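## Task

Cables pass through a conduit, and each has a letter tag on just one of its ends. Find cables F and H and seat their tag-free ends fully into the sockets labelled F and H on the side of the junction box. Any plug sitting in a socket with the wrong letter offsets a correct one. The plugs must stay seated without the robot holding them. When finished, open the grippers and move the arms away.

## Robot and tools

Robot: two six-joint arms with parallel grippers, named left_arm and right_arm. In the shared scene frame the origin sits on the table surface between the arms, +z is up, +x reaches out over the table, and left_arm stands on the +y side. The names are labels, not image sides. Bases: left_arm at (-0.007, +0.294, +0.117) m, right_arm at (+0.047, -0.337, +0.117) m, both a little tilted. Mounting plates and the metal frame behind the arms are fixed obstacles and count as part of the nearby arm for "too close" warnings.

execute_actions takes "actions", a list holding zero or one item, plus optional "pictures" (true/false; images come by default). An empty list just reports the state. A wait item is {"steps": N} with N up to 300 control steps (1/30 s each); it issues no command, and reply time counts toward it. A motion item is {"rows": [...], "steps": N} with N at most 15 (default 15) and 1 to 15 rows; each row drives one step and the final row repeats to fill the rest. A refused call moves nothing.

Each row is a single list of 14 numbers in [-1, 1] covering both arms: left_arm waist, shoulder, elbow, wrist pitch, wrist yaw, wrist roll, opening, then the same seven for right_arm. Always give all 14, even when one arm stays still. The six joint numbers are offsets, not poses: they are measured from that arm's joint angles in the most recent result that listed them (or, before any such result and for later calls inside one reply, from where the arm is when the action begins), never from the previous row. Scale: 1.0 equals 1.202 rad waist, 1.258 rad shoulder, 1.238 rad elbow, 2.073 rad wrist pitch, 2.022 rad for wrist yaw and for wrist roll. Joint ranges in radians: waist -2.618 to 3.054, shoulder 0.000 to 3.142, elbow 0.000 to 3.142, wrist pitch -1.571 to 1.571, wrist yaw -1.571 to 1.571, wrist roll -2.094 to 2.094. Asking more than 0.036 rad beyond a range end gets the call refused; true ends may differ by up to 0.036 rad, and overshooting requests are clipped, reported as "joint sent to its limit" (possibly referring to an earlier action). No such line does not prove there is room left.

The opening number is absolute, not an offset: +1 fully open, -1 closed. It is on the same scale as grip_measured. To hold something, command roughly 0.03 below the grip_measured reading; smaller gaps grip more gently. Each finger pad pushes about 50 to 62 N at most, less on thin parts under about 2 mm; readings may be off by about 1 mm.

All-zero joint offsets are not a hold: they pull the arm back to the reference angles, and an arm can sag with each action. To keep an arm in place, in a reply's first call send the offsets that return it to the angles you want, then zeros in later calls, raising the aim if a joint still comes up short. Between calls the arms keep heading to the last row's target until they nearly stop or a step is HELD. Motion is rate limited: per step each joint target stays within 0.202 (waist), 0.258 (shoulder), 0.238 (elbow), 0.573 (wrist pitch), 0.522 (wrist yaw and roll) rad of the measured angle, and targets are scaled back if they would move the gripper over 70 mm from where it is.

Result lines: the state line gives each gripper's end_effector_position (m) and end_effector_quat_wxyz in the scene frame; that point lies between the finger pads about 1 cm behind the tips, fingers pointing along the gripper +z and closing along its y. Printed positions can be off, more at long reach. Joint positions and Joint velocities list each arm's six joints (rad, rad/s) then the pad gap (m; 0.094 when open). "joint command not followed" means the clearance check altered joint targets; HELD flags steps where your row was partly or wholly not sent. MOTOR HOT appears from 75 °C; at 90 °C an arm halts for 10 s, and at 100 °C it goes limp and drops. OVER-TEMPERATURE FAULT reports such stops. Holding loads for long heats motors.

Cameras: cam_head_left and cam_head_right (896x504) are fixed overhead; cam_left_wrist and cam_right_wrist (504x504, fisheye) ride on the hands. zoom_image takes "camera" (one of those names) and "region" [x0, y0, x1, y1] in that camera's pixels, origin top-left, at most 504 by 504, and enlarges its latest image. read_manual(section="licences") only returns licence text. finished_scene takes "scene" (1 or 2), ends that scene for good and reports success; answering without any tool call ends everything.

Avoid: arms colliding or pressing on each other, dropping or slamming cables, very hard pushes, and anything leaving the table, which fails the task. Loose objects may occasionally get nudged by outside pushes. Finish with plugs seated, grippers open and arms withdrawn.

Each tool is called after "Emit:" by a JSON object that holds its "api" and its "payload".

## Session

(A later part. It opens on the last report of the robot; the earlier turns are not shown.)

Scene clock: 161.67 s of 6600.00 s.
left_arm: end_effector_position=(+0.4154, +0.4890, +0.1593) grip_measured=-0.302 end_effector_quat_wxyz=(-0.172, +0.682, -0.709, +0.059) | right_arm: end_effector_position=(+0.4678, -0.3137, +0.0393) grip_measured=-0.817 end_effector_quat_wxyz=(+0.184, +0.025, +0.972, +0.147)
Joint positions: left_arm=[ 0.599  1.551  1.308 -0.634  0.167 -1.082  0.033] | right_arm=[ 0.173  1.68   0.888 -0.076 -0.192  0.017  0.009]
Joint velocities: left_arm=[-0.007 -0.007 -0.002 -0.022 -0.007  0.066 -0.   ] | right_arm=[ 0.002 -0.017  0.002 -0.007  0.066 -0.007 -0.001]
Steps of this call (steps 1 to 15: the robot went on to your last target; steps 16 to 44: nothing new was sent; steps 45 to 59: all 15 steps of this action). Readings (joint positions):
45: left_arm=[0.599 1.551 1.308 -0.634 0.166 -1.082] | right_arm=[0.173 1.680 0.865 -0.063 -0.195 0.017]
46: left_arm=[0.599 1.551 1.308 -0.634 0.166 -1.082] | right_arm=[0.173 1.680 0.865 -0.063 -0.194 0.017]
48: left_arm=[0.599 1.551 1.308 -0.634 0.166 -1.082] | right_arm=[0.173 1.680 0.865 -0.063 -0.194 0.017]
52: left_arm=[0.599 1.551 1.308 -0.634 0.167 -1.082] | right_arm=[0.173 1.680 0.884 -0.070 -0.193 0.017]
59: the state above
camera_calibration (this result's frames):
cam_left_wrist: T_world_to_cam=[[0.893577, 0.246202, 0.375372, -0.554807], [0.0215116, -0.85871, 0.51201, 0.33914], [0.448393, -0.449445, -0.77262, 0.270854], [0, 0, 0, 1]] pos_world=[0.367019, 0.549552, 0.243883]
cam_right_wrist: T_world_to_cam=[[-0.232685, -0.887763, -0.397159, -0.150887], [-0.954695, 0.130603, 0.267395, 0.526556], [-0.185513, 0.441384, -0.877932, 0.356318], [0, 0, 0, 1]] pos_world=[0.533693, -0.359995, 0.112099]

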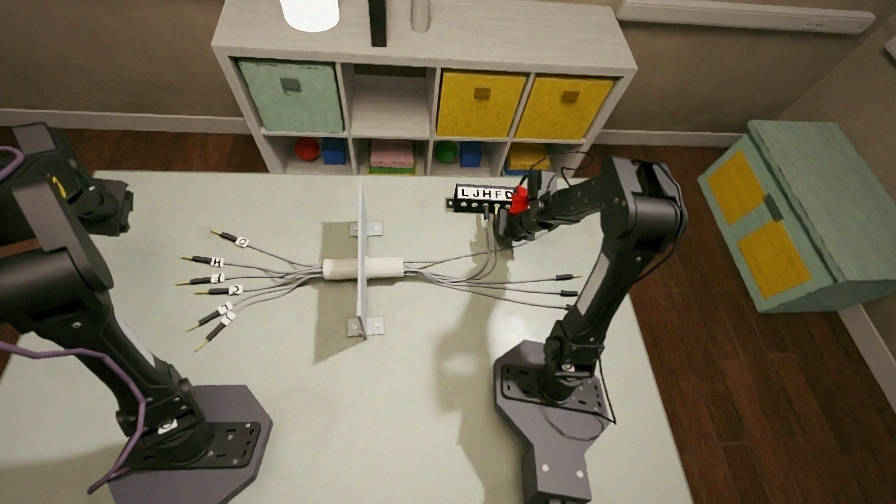

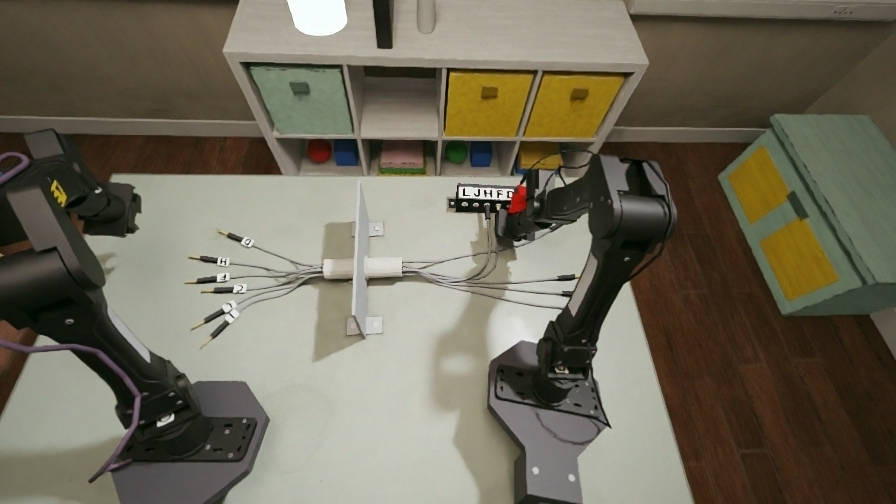

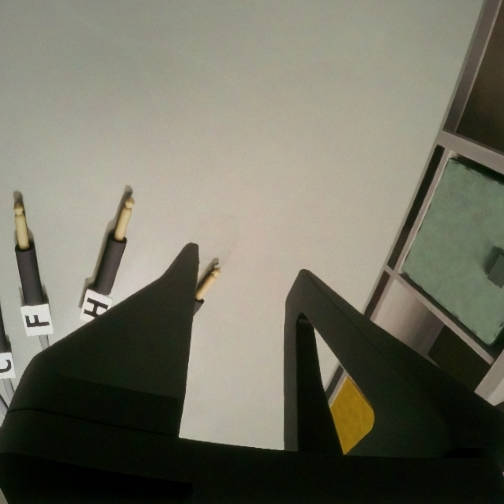

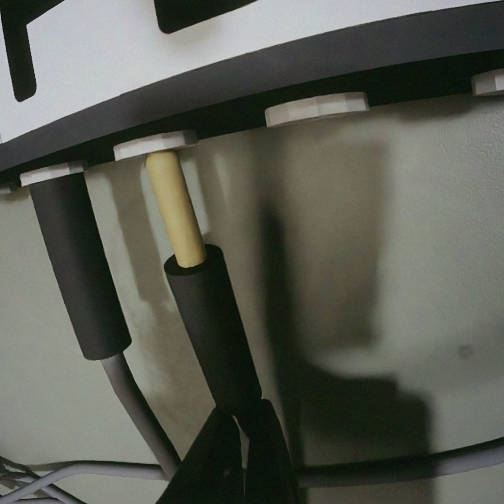

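Aligned now. Keep pushing with q3/q4.

Emit:
{"api": "execute_actions", "payload": {"actions": [{"rows":[[0,0,0,0,0,0,-0.3,0,0,0.03,0.015,0,0,-0.82],[0,0,0,0,0,0,-0.3,0,0,0.04,0.025,0,0,-0.82],[0,0,0,0,0,0,-0.3,0,0,0.05,0.035,0,0,-0.82],[0,0,0,0,0,0,-0.3,0,0,0.06,0.045,0,0,-0.82],[0,0,0,0,0,0,-0.3,0,0.005,0.07,0.05,0,0,-0.82]],"steps":15}]}}

Scene clock: 162.90 s of 6600.00 s.
left_arm: end_effector_position=(+0.4155, +0.4888, +0.1593) grip_measured=-0.302 end_effector_quat_wxyz=(-0.171, +0.682, -0.709, +0.060) | right_arm: end_effector_position=(+0.4694, -0.3135, +0.0380) grip_measured=-0.817 end_effector_quat_wxyz=(+0.176, +0.026, +0.973, +0.147)
Joint positions: left_arm=[ 0.599  1.551  1.308 -0.634  0.168 -1.082  0.033] | right_arm=[ 0.173  1.694  0.912 -0.101 -0.193  0.017  0.009]
Joint velocities: left_arm=[ 0.002  0.002 -0.007  0.081  0.037 -0.007 -0.001] | right_arm=[ 0.007 -0.002  0.007 -0.037  0.007  0.037 -0.001]
Steps of this call (steps 1 to 15: the robot went on to your last target; steps 16 to 22: nothing new was sent; steps 23 to 37: all 15 steps of this action). Readings (joint positions):
23: left_arm=[0.599 1.551 1.308 -0.634 0.167 -1.082] | right_arm=[0.173 1.680 0.888 -0.076 -0.192 0.017]
24: left_arm=[0.599 1.551 1.308 -0.634 0.167 -1.082] | right_arm=[0.173 1.680 0.888 -0.077 -0.192 0.017]
26: left_arm=[0.599 1.551 1.308 -0.634 0.168 -1.082] | right_arm=[0.173 1.680 0.894 -0.081 -0.192 0.017]
30: left_arm=[0.599 1.551 1.308 -0.634 0.168 -1.082] | right_arm=[0.173 1.691 0.910 -0.099 -0.193 0.017]
37: the state above
camera_calibration (this result's frames):
cam_left_wrist: T_world_to_cam=[[0.893503, 0.246198, 0.375552, -0.554837], [0.0209219, -0.858226, 0.512845, 0.338855], [0.44857, -0.450371, -0.771978, 0.27101], [0, 0, 0, 1]] pos_world=[0.367092, 0.54947, 0.243804]
cam_right_wrist: T_world_to_cam=[[-0.237002, -0.887651, -0.394848, -0.148876], [-0.95071, 0.128259, 0.282312, 0.525233], [-0.199952, 0.442295, -0.874297, 0.362311], [0, 0, 0, 1]] pos_world=[0.536505, -0.359765, 0.109704]

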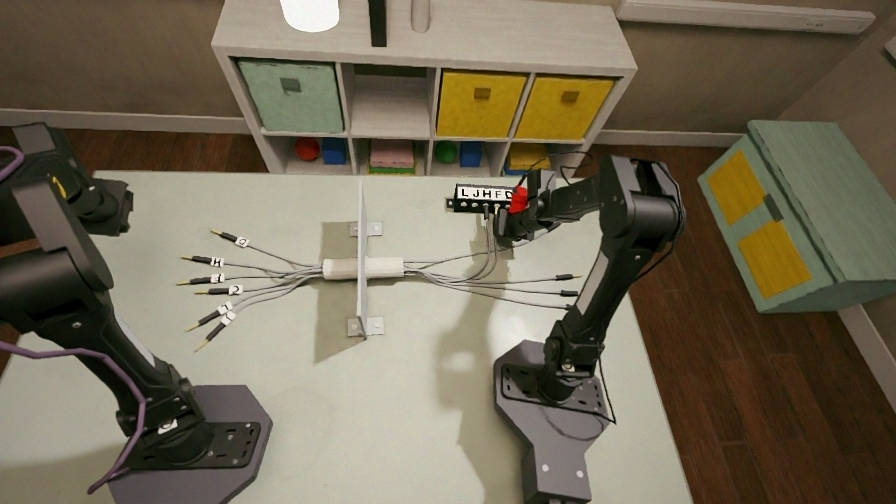

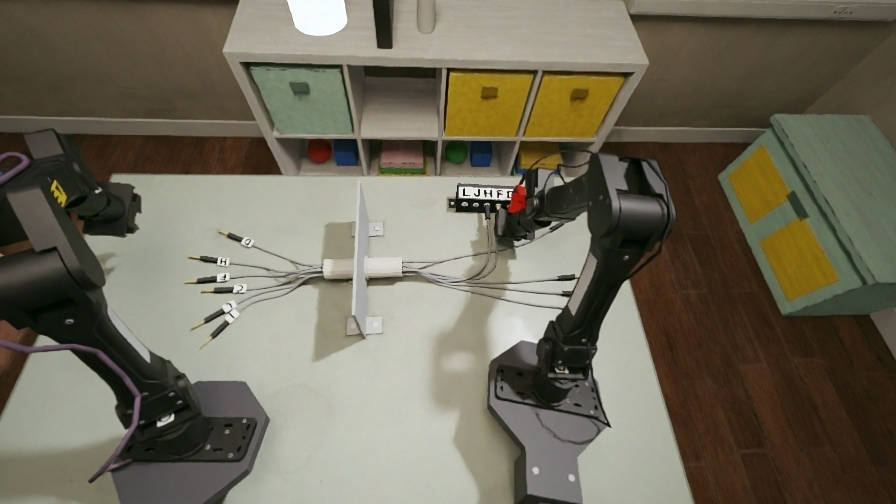

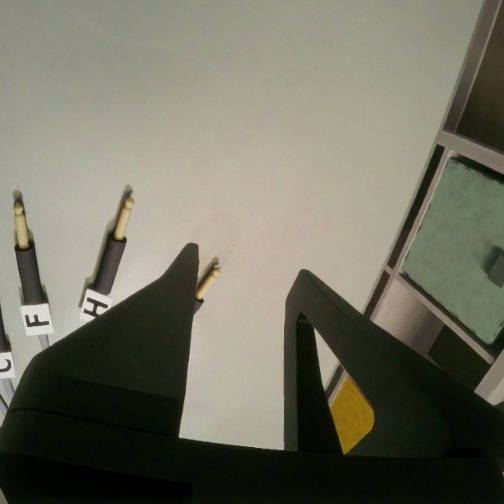

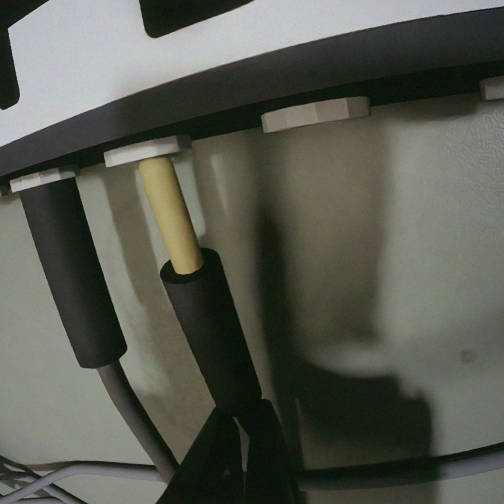

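Emit:
{"api": "execute_actions", "payload": {"actions": [{"rows":[[0,0,0,0,0,0,-0.3,0,0,0,0.01,0,0,-0.65],[0,0,0,0,0,0,-0.3,0,0,0.01,0.01,0,0,-0.55],[0,0,0,0,0,0,-0.3,0,0,0.02,0.015,0,0,-0.55],[0,0,0,0,0,0,-0.3,0,0,0.03,0.02,0,0,-0.55],[0,0,0,0,0,0,-0.3,0,0,0.04,0.02,0,0,-0.55],[0,0,0,0,0,0,-0.3,0,0,0.05,0.02,0,0,-0.55]],"steps":15}]}}

Scene clock: 164.23 s of 6600.00 s.
left_arm: end_effector_position=(+0.4156, +0.4886, +0.1593) grip_measured=-0.302 end_effector_quat_wxyz=(-0.171, +0.682, -0.709, +0.060) | right_arm: end_effector_position=(+0.4902, -0.3159, +0.0493) grip_measured=-0.553 end_effector_quat_wxyz=(+0.207, +0.024, +0.967, +0.146)
Joint positions: left_arm=[ 0.599  1.551  1.308 -0.634  0.169 -1.082  0.033] | right_arm=[ 0.173  1.694  0.947 -0.074 -0.192  0.017  0.021]
Joint velocities: left_arm=[-0.012 -0.002  0.002  0.007  0.007 -0.051  0.   ] | right_arm=[ 0.002 -0.002 -0.017 -0.051 -0.095 -0.022 -0.001]
Steps of this call (steps 1 to 15: the robot went on to your last target; steps 16 to 25: nothing new was sent; steps 26 to 40: all 15 steps of this action). Readings (joint positions):
26: left_arm=[0.599 1.551 1.308 -0.634 0.168 -1.082] | right_arm=[0.173 1.694 0.912 -0.106 -0.193 0.017]
27: left_arm=[0.599 1.551 1.308 -0.634 0.168 -1.082] | right_arm=[0.173 1.694 0.912 -0.105 -0.193 0.017]
29: left_arm=[0.599 1.551 1.308 -0.634 0.169 -1.082] | right_arm=[0.173 1.694 0.912 -0.097 -0.193 0.017]
33: left_arm=[0.599 1.551 1.308 -0.634 0.169 -1.082] | right_arm=[0.173 1.694 0.934 -0.091 -0.192 0.017]
40: the state above
camera_calibration (this result's frames):
cam_left_wrist: T_world_to_cam=[[0.893428, 0.246194, 0.375732, -0.554868], [0.0203319, -0.857741, 0.51368, 0.33857], [0.448746, -0.451297, -0.771335, 0.271166], [0, 0, 0, 1]] pos_world=[0.367166, 0.549387, 0.243724]
cam_right_wrist: T_world_to_cam=[[-0.218695, -0.887498, -0.40561, -0.150033], [-0.965393, 0.136259, 0.222374, 0.554886], [-0.142089, 0.440205, -0.886583, 0.349071], [0, 0, 0, 1]] pos_world=[0.552471, -0.362425, 0.125234]

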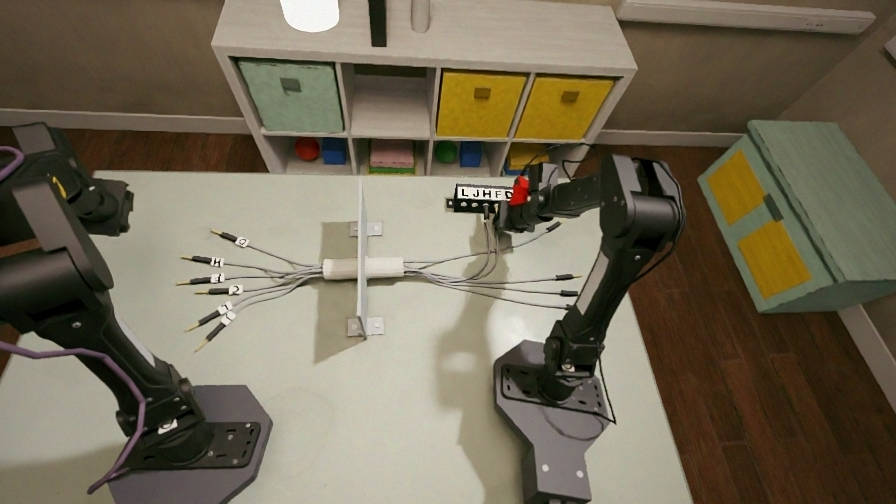

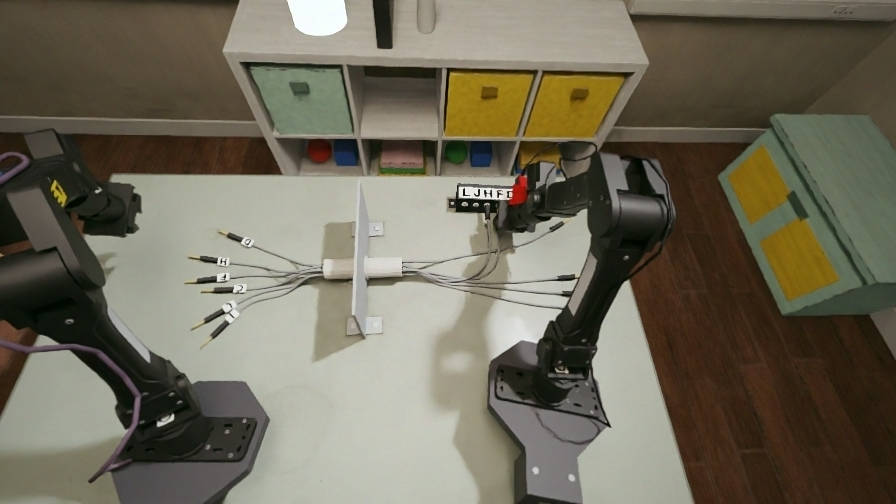

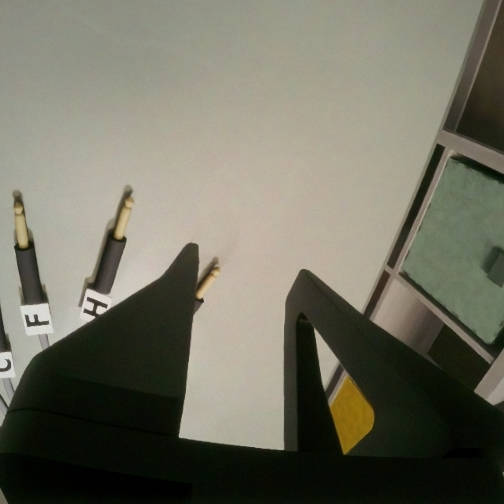

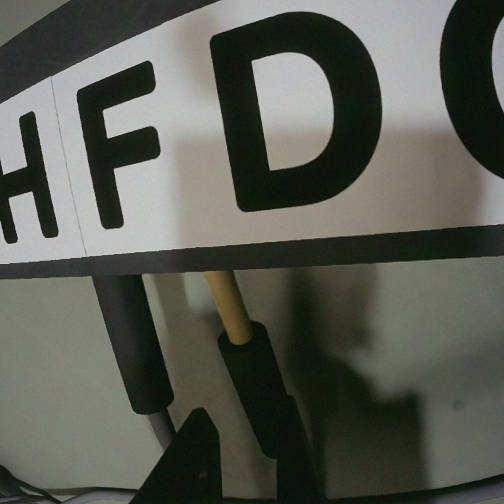

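Emit:
{"api": "execute_actions", "payload": {"actions": [{"rows":[[0,0,0,0,0,0,-0.3,0,0.01,0,0,0,0,-0.65],[0,0,0,0,0,0,-0.3,0,0.018,0,0,0,0,-0.72],[0,0,0,0,0,0,-0.3,0,0.018,0,0,0,0,-0.77],[0,0,0,0,0,0,-0.3,0,0.018,0,0,0,0,-0.8]],"steps":12}]}}

Scene clock: 165.93 s of 6600.00 s.
left_arm: end_effector_position=(+0.4157, +0.4885, +0.1593) grip_measured=-0.302 end_effector_quat_wxyz=(-0.171, +0.682, -0.709, +0.061) | right_arm: end_effector_position=(+0.4883, -0.3157, +0.0450) grip_measured=-0.797 end_effector_quat_wxyz=(+0.201, +0.025, +0.968, +0.145)
Joint positions: left_arm=[ 0.599  1.551  1.308 -0.634  0.17  -1.082  0.033] | right_arm=[ 0.173  1.705  0.947 -0.074 -0.19   0.017  0.01 ]
Joint velocities: left_arm=[ 0.007 -0.007 -0.032 -0.007 -0.022 -0.11  -0.001] | right_arm=[ 0.012  0.012  0.022  0.022  0.007 -0.051  0.   ]
Steps of this call (steps 1 to 15: the robot went on to your last target; steps 16 to 39: nothing new was sent; steps 40 to 51: all 12 steps of this action). Readings (joint positions):
40: left_arm=[0.599 1.551 1.308 -0.634 0.169 -1.082] | right_arm=[0.173 1.694 0.947 -0.074 -0.192 0.017]
41: left_arm=[0.599 1.551 1.308 -0.634 0.169 -1.082] | right_arm=[0.173 1.695 0.947 -0.074 -0.192 0.017]
43: left_arm=[0.599 1.551 1.308 -0.634 0.169 -1.082] | right_arm=[0.173 1.699 0.947 -0.074 -0.191 0.017]
47: left_arm=[0.599 1.551 1.308 -0.634 0.170 -1.082] | right_arm=[0.173 1.705 0.947 -0.074 -0.190 0.017]
51: the state above
camera_calibration (this result's frames):
cam_left_wrist: T_world_to_cam=[[0.893378, 0.246192, 0.375852, -0.554888], [0.0199385, -0.857417, 0.514236, 0.33838], [0.448862, -0.451914, -0.770906, 0.271269], [0, 0, 0, 1]] pos_world=[0.367216, 0.549332, 0.243671]
cam_right_wrist: T_world_to_cam=[[-0.2229, -0.8882, -0.401766, -0.150386], [-0.962894, 0.136274, 0.232947, 0.552251], [-0.152154, 0.438783, -0.885618, 0.34931], [0, 0, 0, 1]] pos_world=[0.551387, -0.362102, 0.120289]

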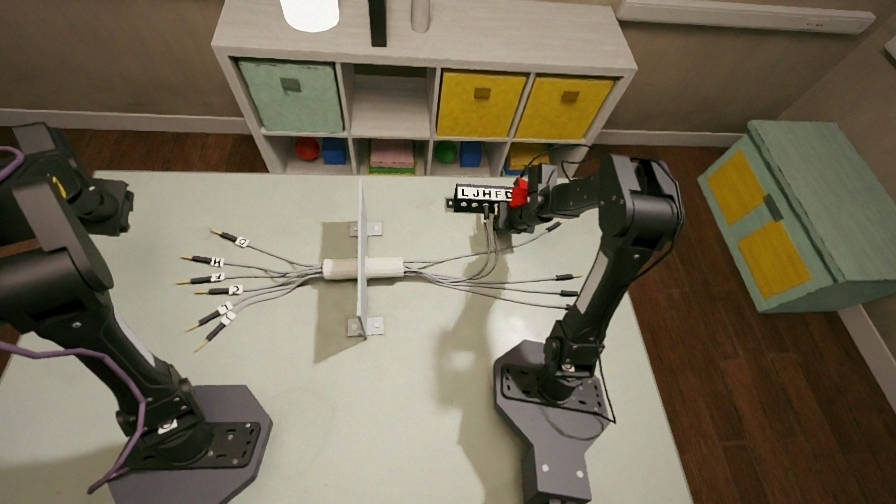

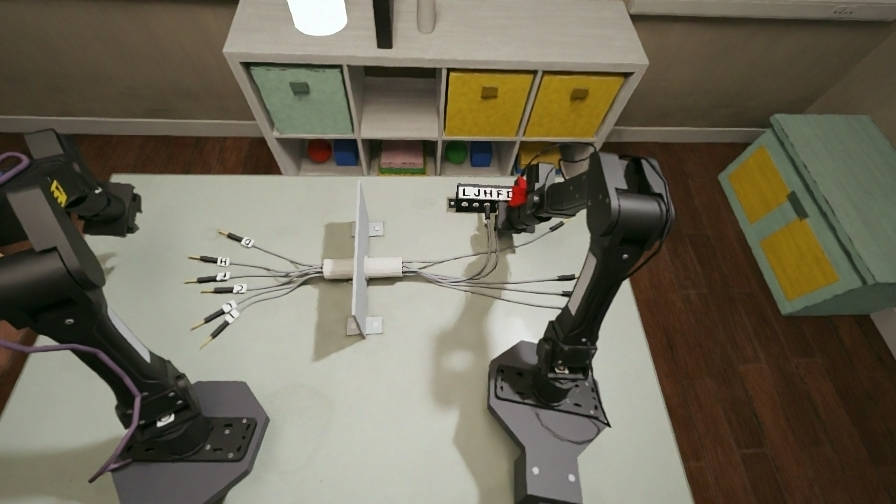

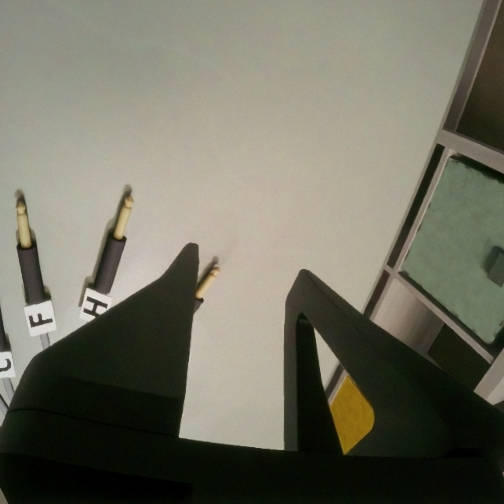

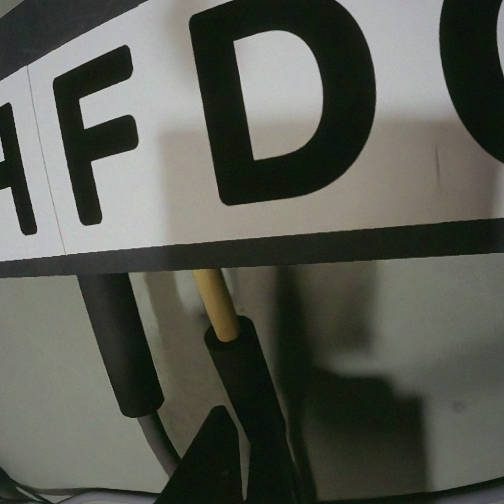

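Emit:
{"api": "execute_actions", "payload": {"actions": [{"rows":[[0,0,0,0,0,0,-0.3,0,-0.01,0,0,0,0,-0.62],[0,0,0,0,0,0,-0.3,0,0,0,0,0,0,-0.52],[0,0,0,0,0,0,-0.3,0,0,0,0,0,0,-0.52],[0,0,0,0,0,0,-0.3,0,0.012,0,0,0,0,-0.52],[0,0,0,0,0,0,-0.3,0,0.022,0,0,0,0,-0.52],[0,0,0,0,0,0,-0.3,0,0.03,0,0,0,0,-0.52]],"steps":15}]}}

Scene clock: 167.10 s of 6600.00 s.
left_arm: end_effector_position=(+0.4157, +0.4883, +0.1593) grip_measured=-0.302 end_effector_quat_wxyz=(-0.171, +0.682, -0.709, +0.061) | right_arm: end_effector_position=(+0.4823, -0.3140, +0.0327) grip_measured=-0.523 end_effector_quat_wxyz=(+0.186, +0.026, +0.971, +0.146)
Joint positions: left_arm=[ 0.599  1.551  1.308 -0.634  0.171 -1.082  0.033] | right_arm=[ 0.173  1.737  0.947 -0.073 -0.19   0.017  0.022]
Joint velocities: left_arm=[-0.012 -0.007  0.012 -0.007  0.051  0.022 -0.   ] | right_arm=[-0.002 -0.017 -0.007 -0.037 -0.037  0.007 -0.   ]
Steps of this call (steps 1 to 15: the robot went on to your last target; steps 16 to 20: nothing new was sent; steps 21 to 35: all 15 steps of this action). Readings (joint positions):
21: left_arm=[0.599 1.551 1.308 -0.634 0.170 -1.082] | right_arm=[0.173 1.705 0.947 -0.074 -0.190 0.017]
22: left_arm=[0.599 1.551 1.308 -0.634 0.170 -1.082] | right_arm=[0.173 1.705 0.947 -0.074 -0.190 0.017]
24: left_arm=[0.599 1.551 1.308 -0.634 0.171 -1.082] | right_arm=[0.173 1.705 0.947 -0.074 -0.190 0.017]
28: left_arm=[0.599 1.551 1.308 -0.634 0.171 -1.082] | right_arm=[0.173 1.721 0.947 -0.073 -0.190 0.017]
35: the state above
camera_calibration (this result's frames):
cam_left_wrist: T_world_to_cam=[[0.893304, 0.246189, 0.376032, -0.554918], [0.0193483, -0.85693, 0.51507, 0.338094], [0.449037, -0.452838, -0.770262, 0.271424], [0, 0, 0, 1]] pos_world=[0.367289, 0.549249, 0.243592]
cam_right_wrist: T_world_to_cam=[[-0.232481, -0.888394, -0.395864, -0.150785], [-0.955389, 0.132363, 0.264029, 0.54325], [-0.182164, 0.439586, -0.879534, 0.351298], [0, 0, 0, 1]] pos_world=[0.547954, -0.360288, 0.105855]

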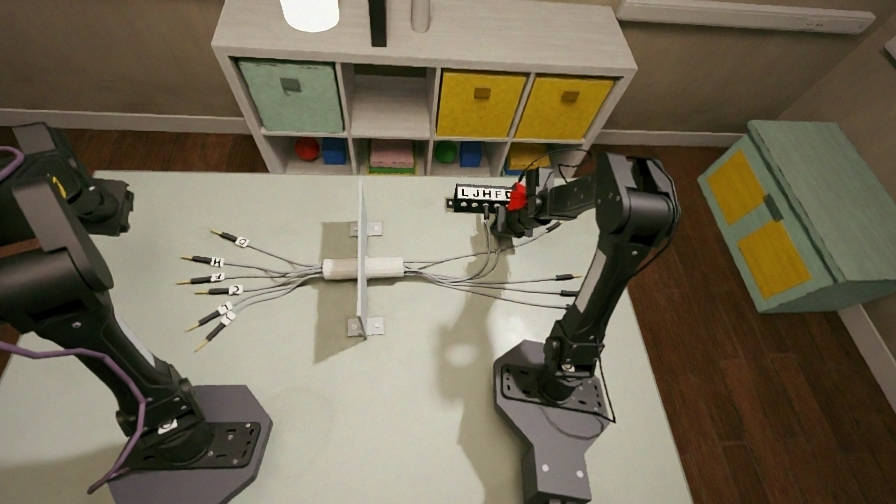

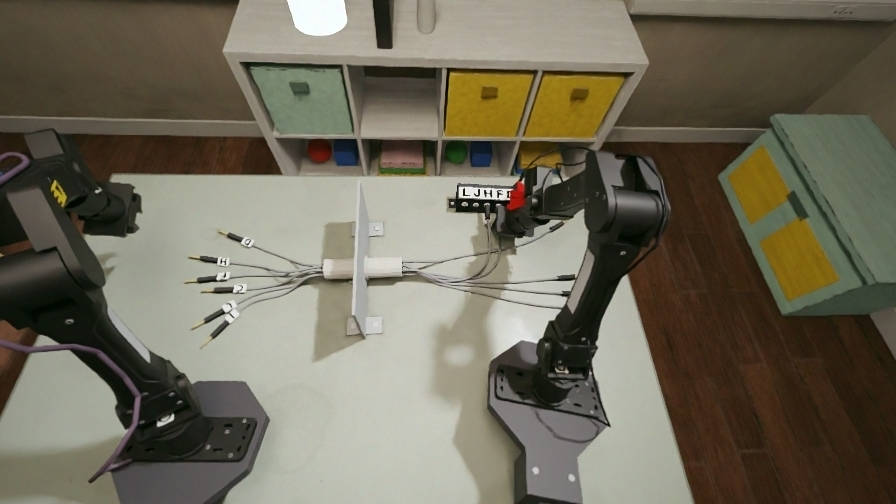

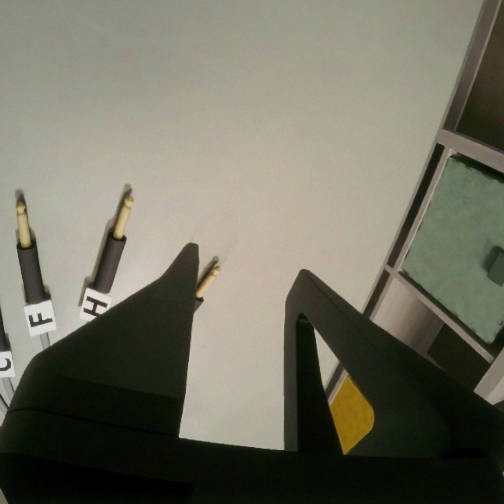

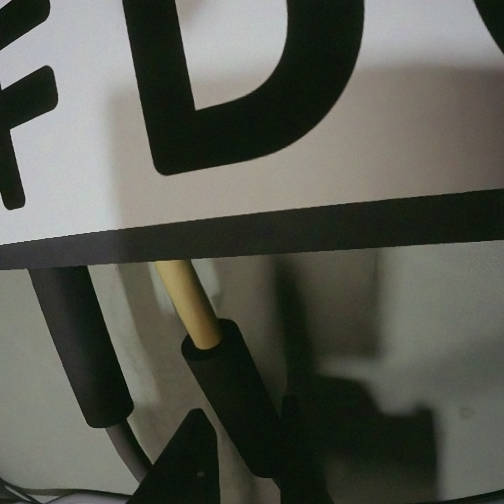

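Close lightly, then raise (q2 up).

Emit:
{"api": "execute_actions", "payload": {"actions": [{"rows":[[0,0,0,0,0,0,-0.3,0,0,0,0,0,0,-0.62],[0,0,0,0,0,0,-0.3,0,0,0,0,0,0,-0.7],[0,0,0,0,0,0,-0.3,0,0,0,0,0,0,-0.76],[0,0,0,0,0,0,-0.3,0,0,0,0,0,0,-0.795],[0,0,0,0,0,0,-0.3,0,0,0,0,0,0,-0.795],[0,0,0,0,0,0,-0.3,0,0,0,0,0,0,-0.795]],"steps":10}]}}

Scene clock: 168.07 s of 6600.00 s.
left_arm: end_effector_position=(+0.4158, +0.4882, +0.1593) grip_measured=-0.302 end_effector_quat_wxyz=(-0.171, +0.682, -0.709, +0.062) | right_arm: end_effector_position=(+0.4823, -0.3143, +0.0327) grip_measured=-0.762 end_effector_quat_wxyz=(+0.186, +0.026, +0.972, +0.145)
Joint positions: left_arm=[ 0.599  1.551  1.308 -0.634  0.172 -1.082  0.033] | right_arm=[ 0.173  1.737  0.947 -0.073 -0.189  0.017  0.011]
Joint velocities: left_arm=[-0.017 -0.007 -0.002  0.037 -0.022  0.051 -0.   ] | right_arm=[ 0.007  0.022 -0.012 -0.037  0.007 -0.022 -0.001]
Steps of this call (steps 1 to 15: the robot went on to your last target; steps 16 to 19: nothing new was sent; steps 20 to 29: all 10 steps of this action). Readings (joint positions):
20: left_arm=[0.599 1.551 1.308 -0.634 0.171 -1.082] | right_arm=[0.173 1.737 0.947 -0.073 -0.190 0.017]
21: left_arm=[0.599 1.551 1.308 -0.634 0.171 -1.082] | right_arm=[0.173 1.737 0.947 -0.073 -0.189 0.017]
23: left_arm=[0.599 1.551 1.308 -0.634 0.171 -1.082] | right_arm=[0.173 1.737 0.947 -0.073 -0.189 0.017]
27: left_arm=[0.599 1.551 1.308 -0.634 0.172 -1.082] | right_arm=[0.173 1.737 0.947 -0.073 -0.189 0.017]
29: the state above
camera_calibration (this result's frames):
cam_left_wrist: T_world_to_cam=[[0.893254, 0.246187, 0.376152, -0.554938], [0.0189546, -0.856604, 0.515625, 0.337904], [0.449153, -0.453454, -0.769832, 0.271527], [0, 0, 0, 1]] pos_world=[0.367339, 0.549193, 0.243539]
cam_right_wrist: T_world_to_cam=[[-0.233019, -0.888828, -0.394572, -0.150965], [-0.955282, 0.13326, 0.263967, 0.543542], [-0.182041, 0.438437, -0.880133, 0.350945], [0, 0, 0, 1]] pos_world=[0.547944, -0.360481, 0.105834]

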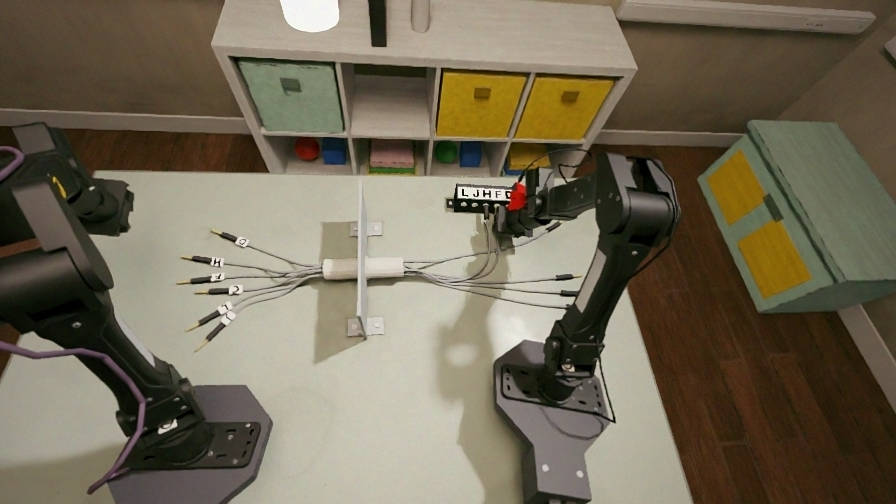

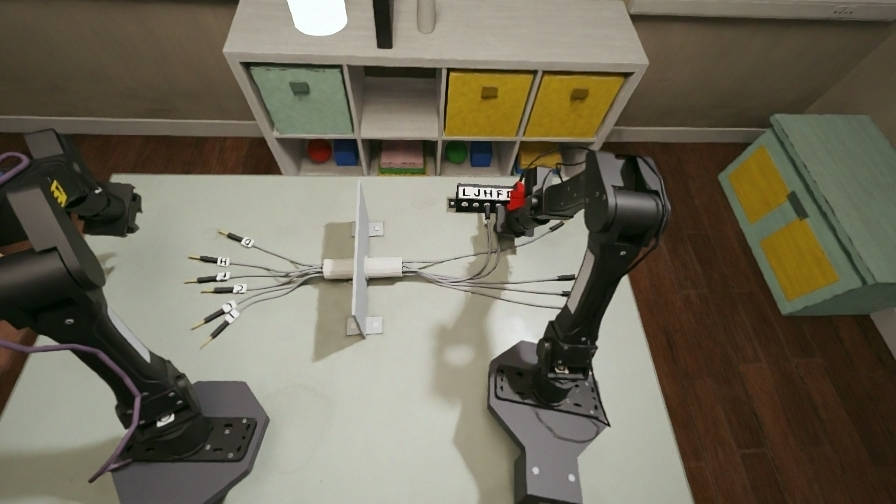

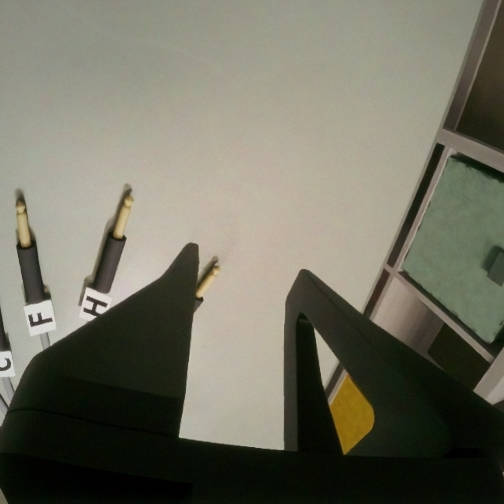

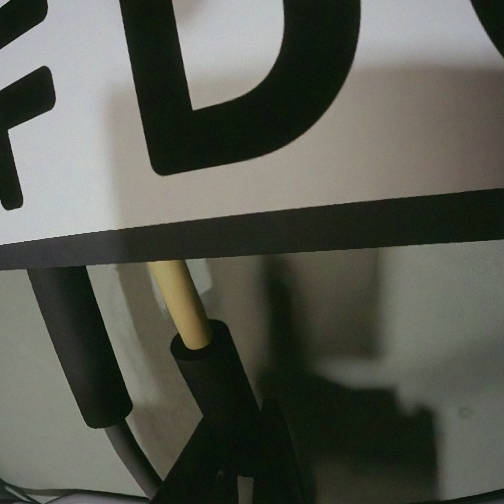

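Emit:
{"api": "execute_actions", "payload": {"actions": [{"rows":[[0,0,0,0,0,0,-0.3,0,-0.02,0.015,0,0,0,-0.8],[0,0,0,0,0,0,-0.3,0,-0.03,0.025,0,0,0,-0.8],[0,0,0,0,0,0,-0.3,0,-0.04,0.03,0,0,0,-0.8],[0,0,0,0,0,0,-0.3,0,-0.045,0.035,0,0,0,-0.8]],"steps":15}]}}

Scene clock: 169.27 s of 6600.00 s.
left_arm: end_effector_position=(+0.4159, +0.4880, +0.1593) grip_measured=-0.302 end_effector_quat_wxyz=(-0.171, +0.682, -0.709, +0.062) | right_arm: end_effector_position=(+0.4816, -0.3152, +0.0352) grip_measured=-0.762 end_effector_quat_wxyz=(+0.185, +0.026, +0.972, +0.143)
Joint positions: left_arm=[ 0.599  1.551  1.308 -0.634  0.173 -1.082  0.033] | right_arm=[ 0.173  1.728  0.947 -0.085 -0.185  0.017  0.011]
Joint velocities: left_arm=[-0.007  0.007 -0.012 -0.007  0.022 -0.066  0.001] | right_arm=[-0.002 -0.027 -0.002  0.007 -0.037  0.022  0.   ]
Steps of this call (steps 1 to 15: the robot went on to your last target; steps 16 to 21: nothing new was sent; steps 22 to 36: all 15 steps of this action). Readings (joint positions):
22: left_arm=[0.599 1.551 1.308 -0.634 0.172 -1.082] | right_arm=[0.173 1.737 0.947 -0.073 -0.189 0.017]
23: left_arm=[0.599 1.551 1.308 -0.634 0.172 -1.082] | right_arm=[0.173 1.737 0.947 -0.073 -0.188 0.017]
25: left_arm=[0.599 1.551 1.308 -0.634 0.172 -1.082] | right_arm=[0.173 1.734 0.947 -0.075 -0.187 0.017]
29: left_arm=[0.599 1.551 1.308 -0.634 0.173 -1.082] | right_arm=[0.173 1.728 0.947 -0.083 -0.185 0.017]
36: the state above
camera_calibration (this result's frames):
cam_left_wrist: T_world_to_cam=[[0.893204, 0.246185, 0.376271, -0.554959], [0.018561, -0.856279, 0.51618, 0.337713], [0.449269, -0.45407, -0.769401, 0.27163], [0, 0, 0, 1]] pos_world=[0.367388, 0.549138, 0.243487]
cam_right_wrist: T_world_to_cam=[[-0.23467, -0.889806, -0.391376, -0.150526], [-0.95466, 0.135092, 0.265281, 0.54254], [-0.183177, 0.435884, -0.881165, 0.353184], [0, 0, 0, 1]] pos_world=[0.547312, -0.361179, 0.108376]

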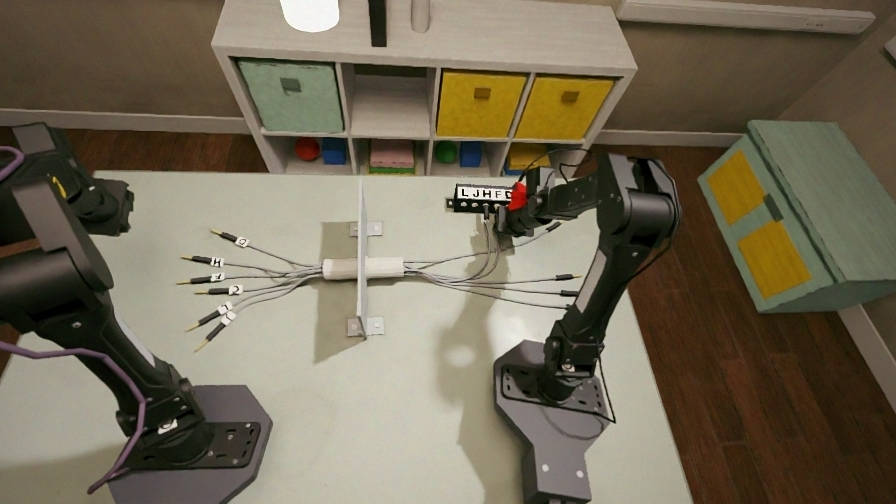

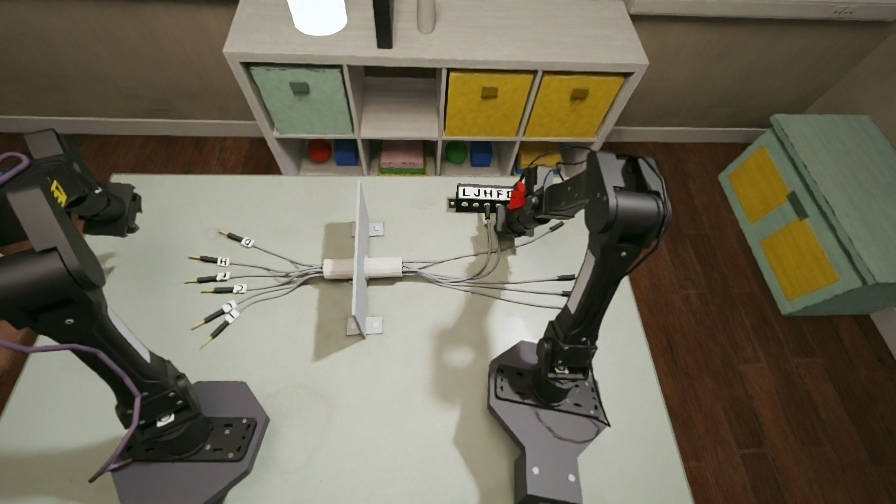

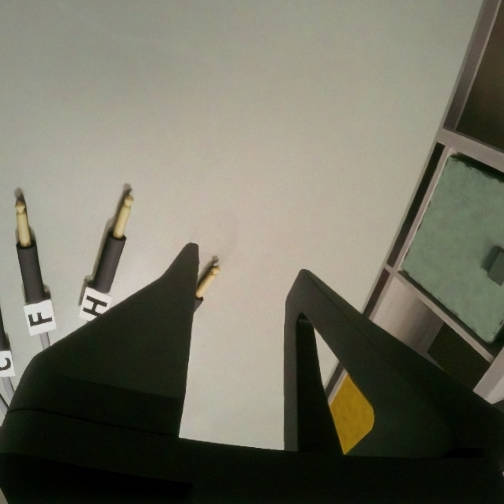

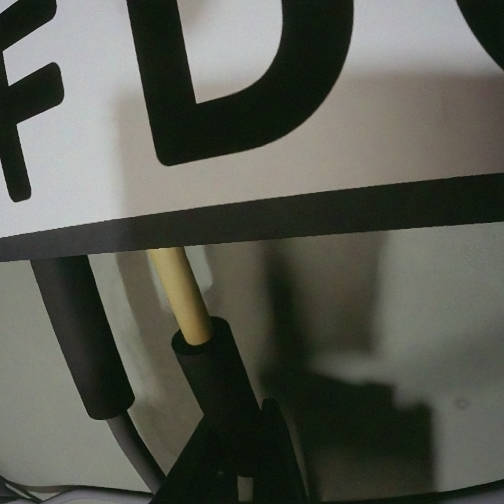

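Emit:
{"api": "execute_actions", "payload": {"actions": [{"rows":[[0,0,0,0,0,0,-0.3,0,-0.03,0,0.01,0,0,-0.785],[0,0,0,0,0,0,-0.3,0,-0.045,0,0.01,0,0,-0.785],[0,0,0,0,0,0,-0.3,0,-0.06,0,0.01,0,0,-0.785],[0,0,0,0,0,0,-0.3,0,-0.07,0,0.01,0,0,-0.785],[0,0,0,0,0,0,-0.3,0,-0.08,0,0.01,0,0,-0.785]],"steps":15}]}}

Scene clock: 170.53 s of 6600.00 s.
left_arm: end_effector_position=(+0.4160, +0.4879, +0.1593) grip_measured=-0.302 end_effector_quat_wxyz=(-0.171, +0.681, -0.709, +0.063) | right_arm: end_effector_position=(+0.4825, -0.3190, +0.0499) grip_measured=-0.762 end_effector_quat_wxyz=(+0.192, +0.027, +0.971, +0.137)
Joint positions: left_arm=[ 0.599  1.551  1.308 -0.634  0.174 -1.082  0.033] | right_arm=[ 0.173  1.678  0.947 -0.12  -0.173  0.018  0.011]
Joint velocities: left_arm=[-0.002 -0.002 -0.002 -0.081 -0.11   0.007 -0.001] | right_arm=[-0.007 -0.002 -0.017 -0.037 -0.022 -0.007  0.   ]
Steps of this call (steps 1 to 15: the robot went on to your last target; steps 16 to 23: nothing new was sent; steps 24 to 38: all 15 steps of this action). Readings (joint positions):
24: left_arm=[0.599 1.551 1.308 -0.634 0.173 -1.082] | right_arm=[0.173 1.728 0.947 -0.085 -0.185 0.017]
25: left_arm=[0.599 1.551 1.308 -0.634 0.173 -1.082] | right_arm=[0.173 1.728 0.947 -0.085 -0.185 0.017]
27: left_arm=[0.599 1.551 1.308 -0.634 0.173 -1.082] | right_arm=[0.173 1.720 0.947 -0.090 -0.184 0.017]
31: left_arm=[0.599 1.551 1.308 -0.634 0.173 -1.082] | right_arm=[0.173 1.684 0.947 -0.115 -0.175 0.017]
38: the state above
camera_calibration (this result's frames):
cam_left_wrist: T_world_to_cam=[[0.893129, 0.246182, 0.376451, -0.554989], [0.0179703, -0.855789, 0.517012, 0.337427], [0.449442, -0.454994, -0.768754, 0.271784], [0, 0, 0, 1]] pos_world=[0.367462, 0.549055, 0.243408]
cam_right_wrist: T_world_to_cam=[[-0.23557, -0.892676, -0.384234, -0.14877], [-0.957043, 0.144311, 0.251482, 0.54482], [-0.169043, 0.42697, -0.888325, 0.358695], [0, 0, 0, 1]] pos_world=[0.547006, -0.364578, 0.124462]

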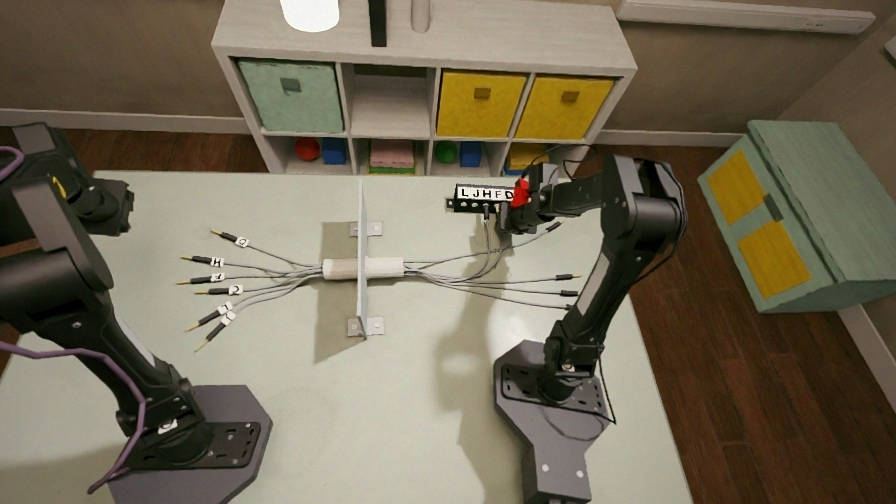

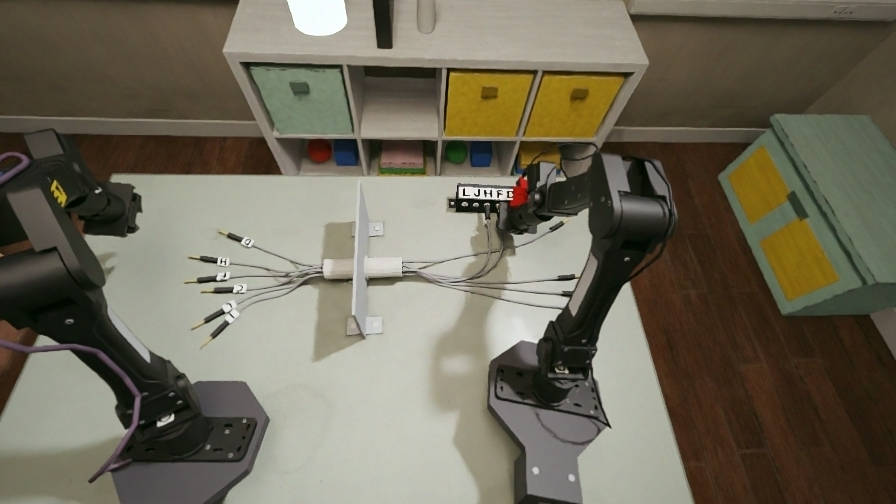

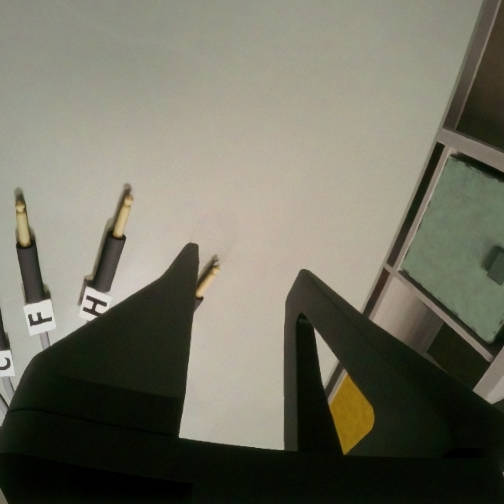

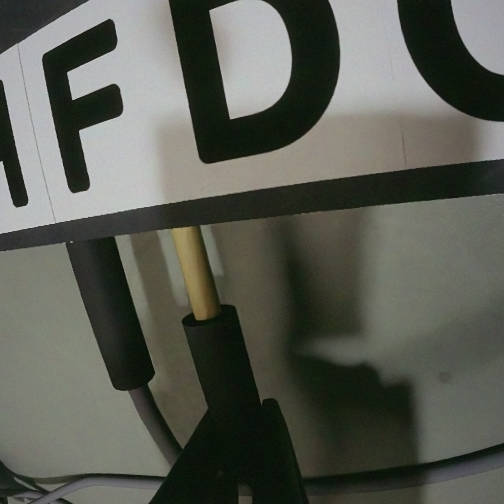

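Emit:
{"api": "execute_actions", "payload": {"actions": []}}

Scene clock: 173.47 s of 6600.00 s.
left_arm: end_effector_position=(+0.4160, +0.4879, +0.1593) grip_measured=-0.302 end_effector_quat_wxyz=(-0.171, +0.681, -0.709, +0.063) | right_arm: end_effector_position=(+0.4825, -0.3190, +0.0499) grip_measured=-0.762 end_effector_quat_wxyz=(+0.192, +0.027, +0.971, +0.137)
Joint positions: left_arm=[ 0.599  1.551  1.308 -0.634  0.174 -1.082  0.033] | right_arm=[ 0.173  1.678  0.947 -0.12  -0.173  0.018  0.011]
Joint velocities: left_arm=[ 0.017 -0.002  0.017  0.037 -0.037 -0.037 -0.   ] | right_arm=[ 0.007 -0.017  0.012 -0.007 -0.037 -0.051 -0.   ]
Steps of this call (steps 1 to 15: the robot went on to your last target; steps 16 to 88: nothing new was sent). Readings (joint positions):
1: left_arm=[0.599 1.551 1.308 -0.634 0.174 -1.082] | right_arm=[0.173 1.678 0.947 -0.120 -0.173 0.018]
2: left_arm=[0.599 1.551 1.308 -0.634 0.174 -1.082] | right_arm=[0.173 1.678 0.947 -0.120 -0.173 0.018]
4: left_arm=[0.599 1.551 1.308 -0.634 0.174 -1.082] | right_arm=[0.173 1.678 0.947 -0.120 -0.173 0.018]
8: left_arm=[0.599 1.551 1.308 -0.634 0.174 -1.082] | right_arm=[0.173 1.678 0.947 -0.120 -0.173 0.018]
88: the state above
All arms were judged still, so your last target was given up. Only a new action makes them travel on or press farther. Fingers that are still opening or closing keep moving.
camera_calibration (this result's frames):
cam_left_wrist: T_world_to_cam=[[0.893129, 0.246182, 0.376451, -0.554989], [0.0179703, -0.855789, 0.517012, 0.337427], [0.449442, -0.454994, -0.768754, 0.271784], [0, 0, 0, 1]] pos_world=[0.367462, 0.549055, 0.243408]
cam_right_wrist: T_world_to_cam=[[-0.23557, -0.892676, -0.384234, -0.14877], [-0.957043, 0.144311, 0.251482, 0.54482], [-0.169043, 0.42697, -0.888325, 0.358695], [0, 0, 0, 1]] pos_world=[0.547006, -0.364578, 0.124462]

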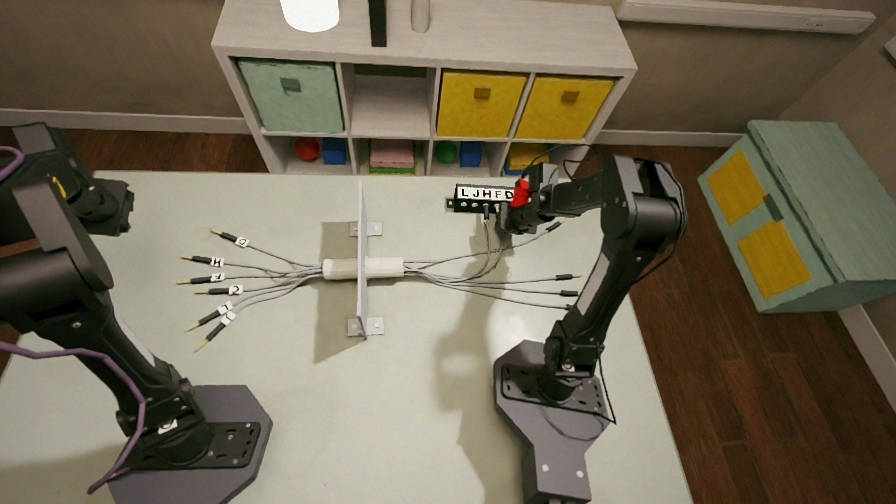

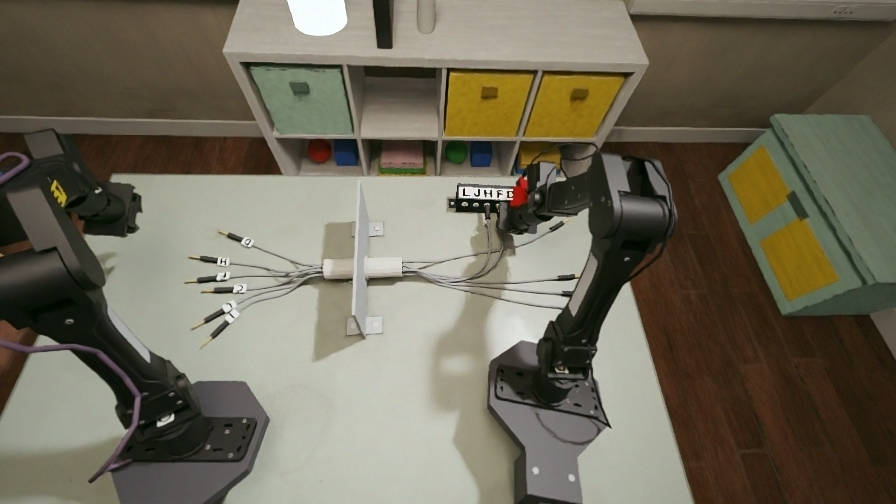

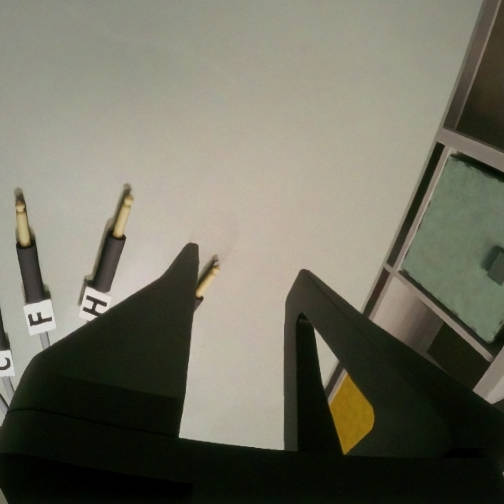

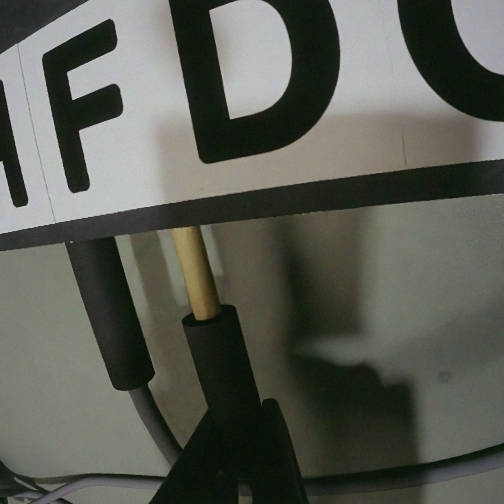

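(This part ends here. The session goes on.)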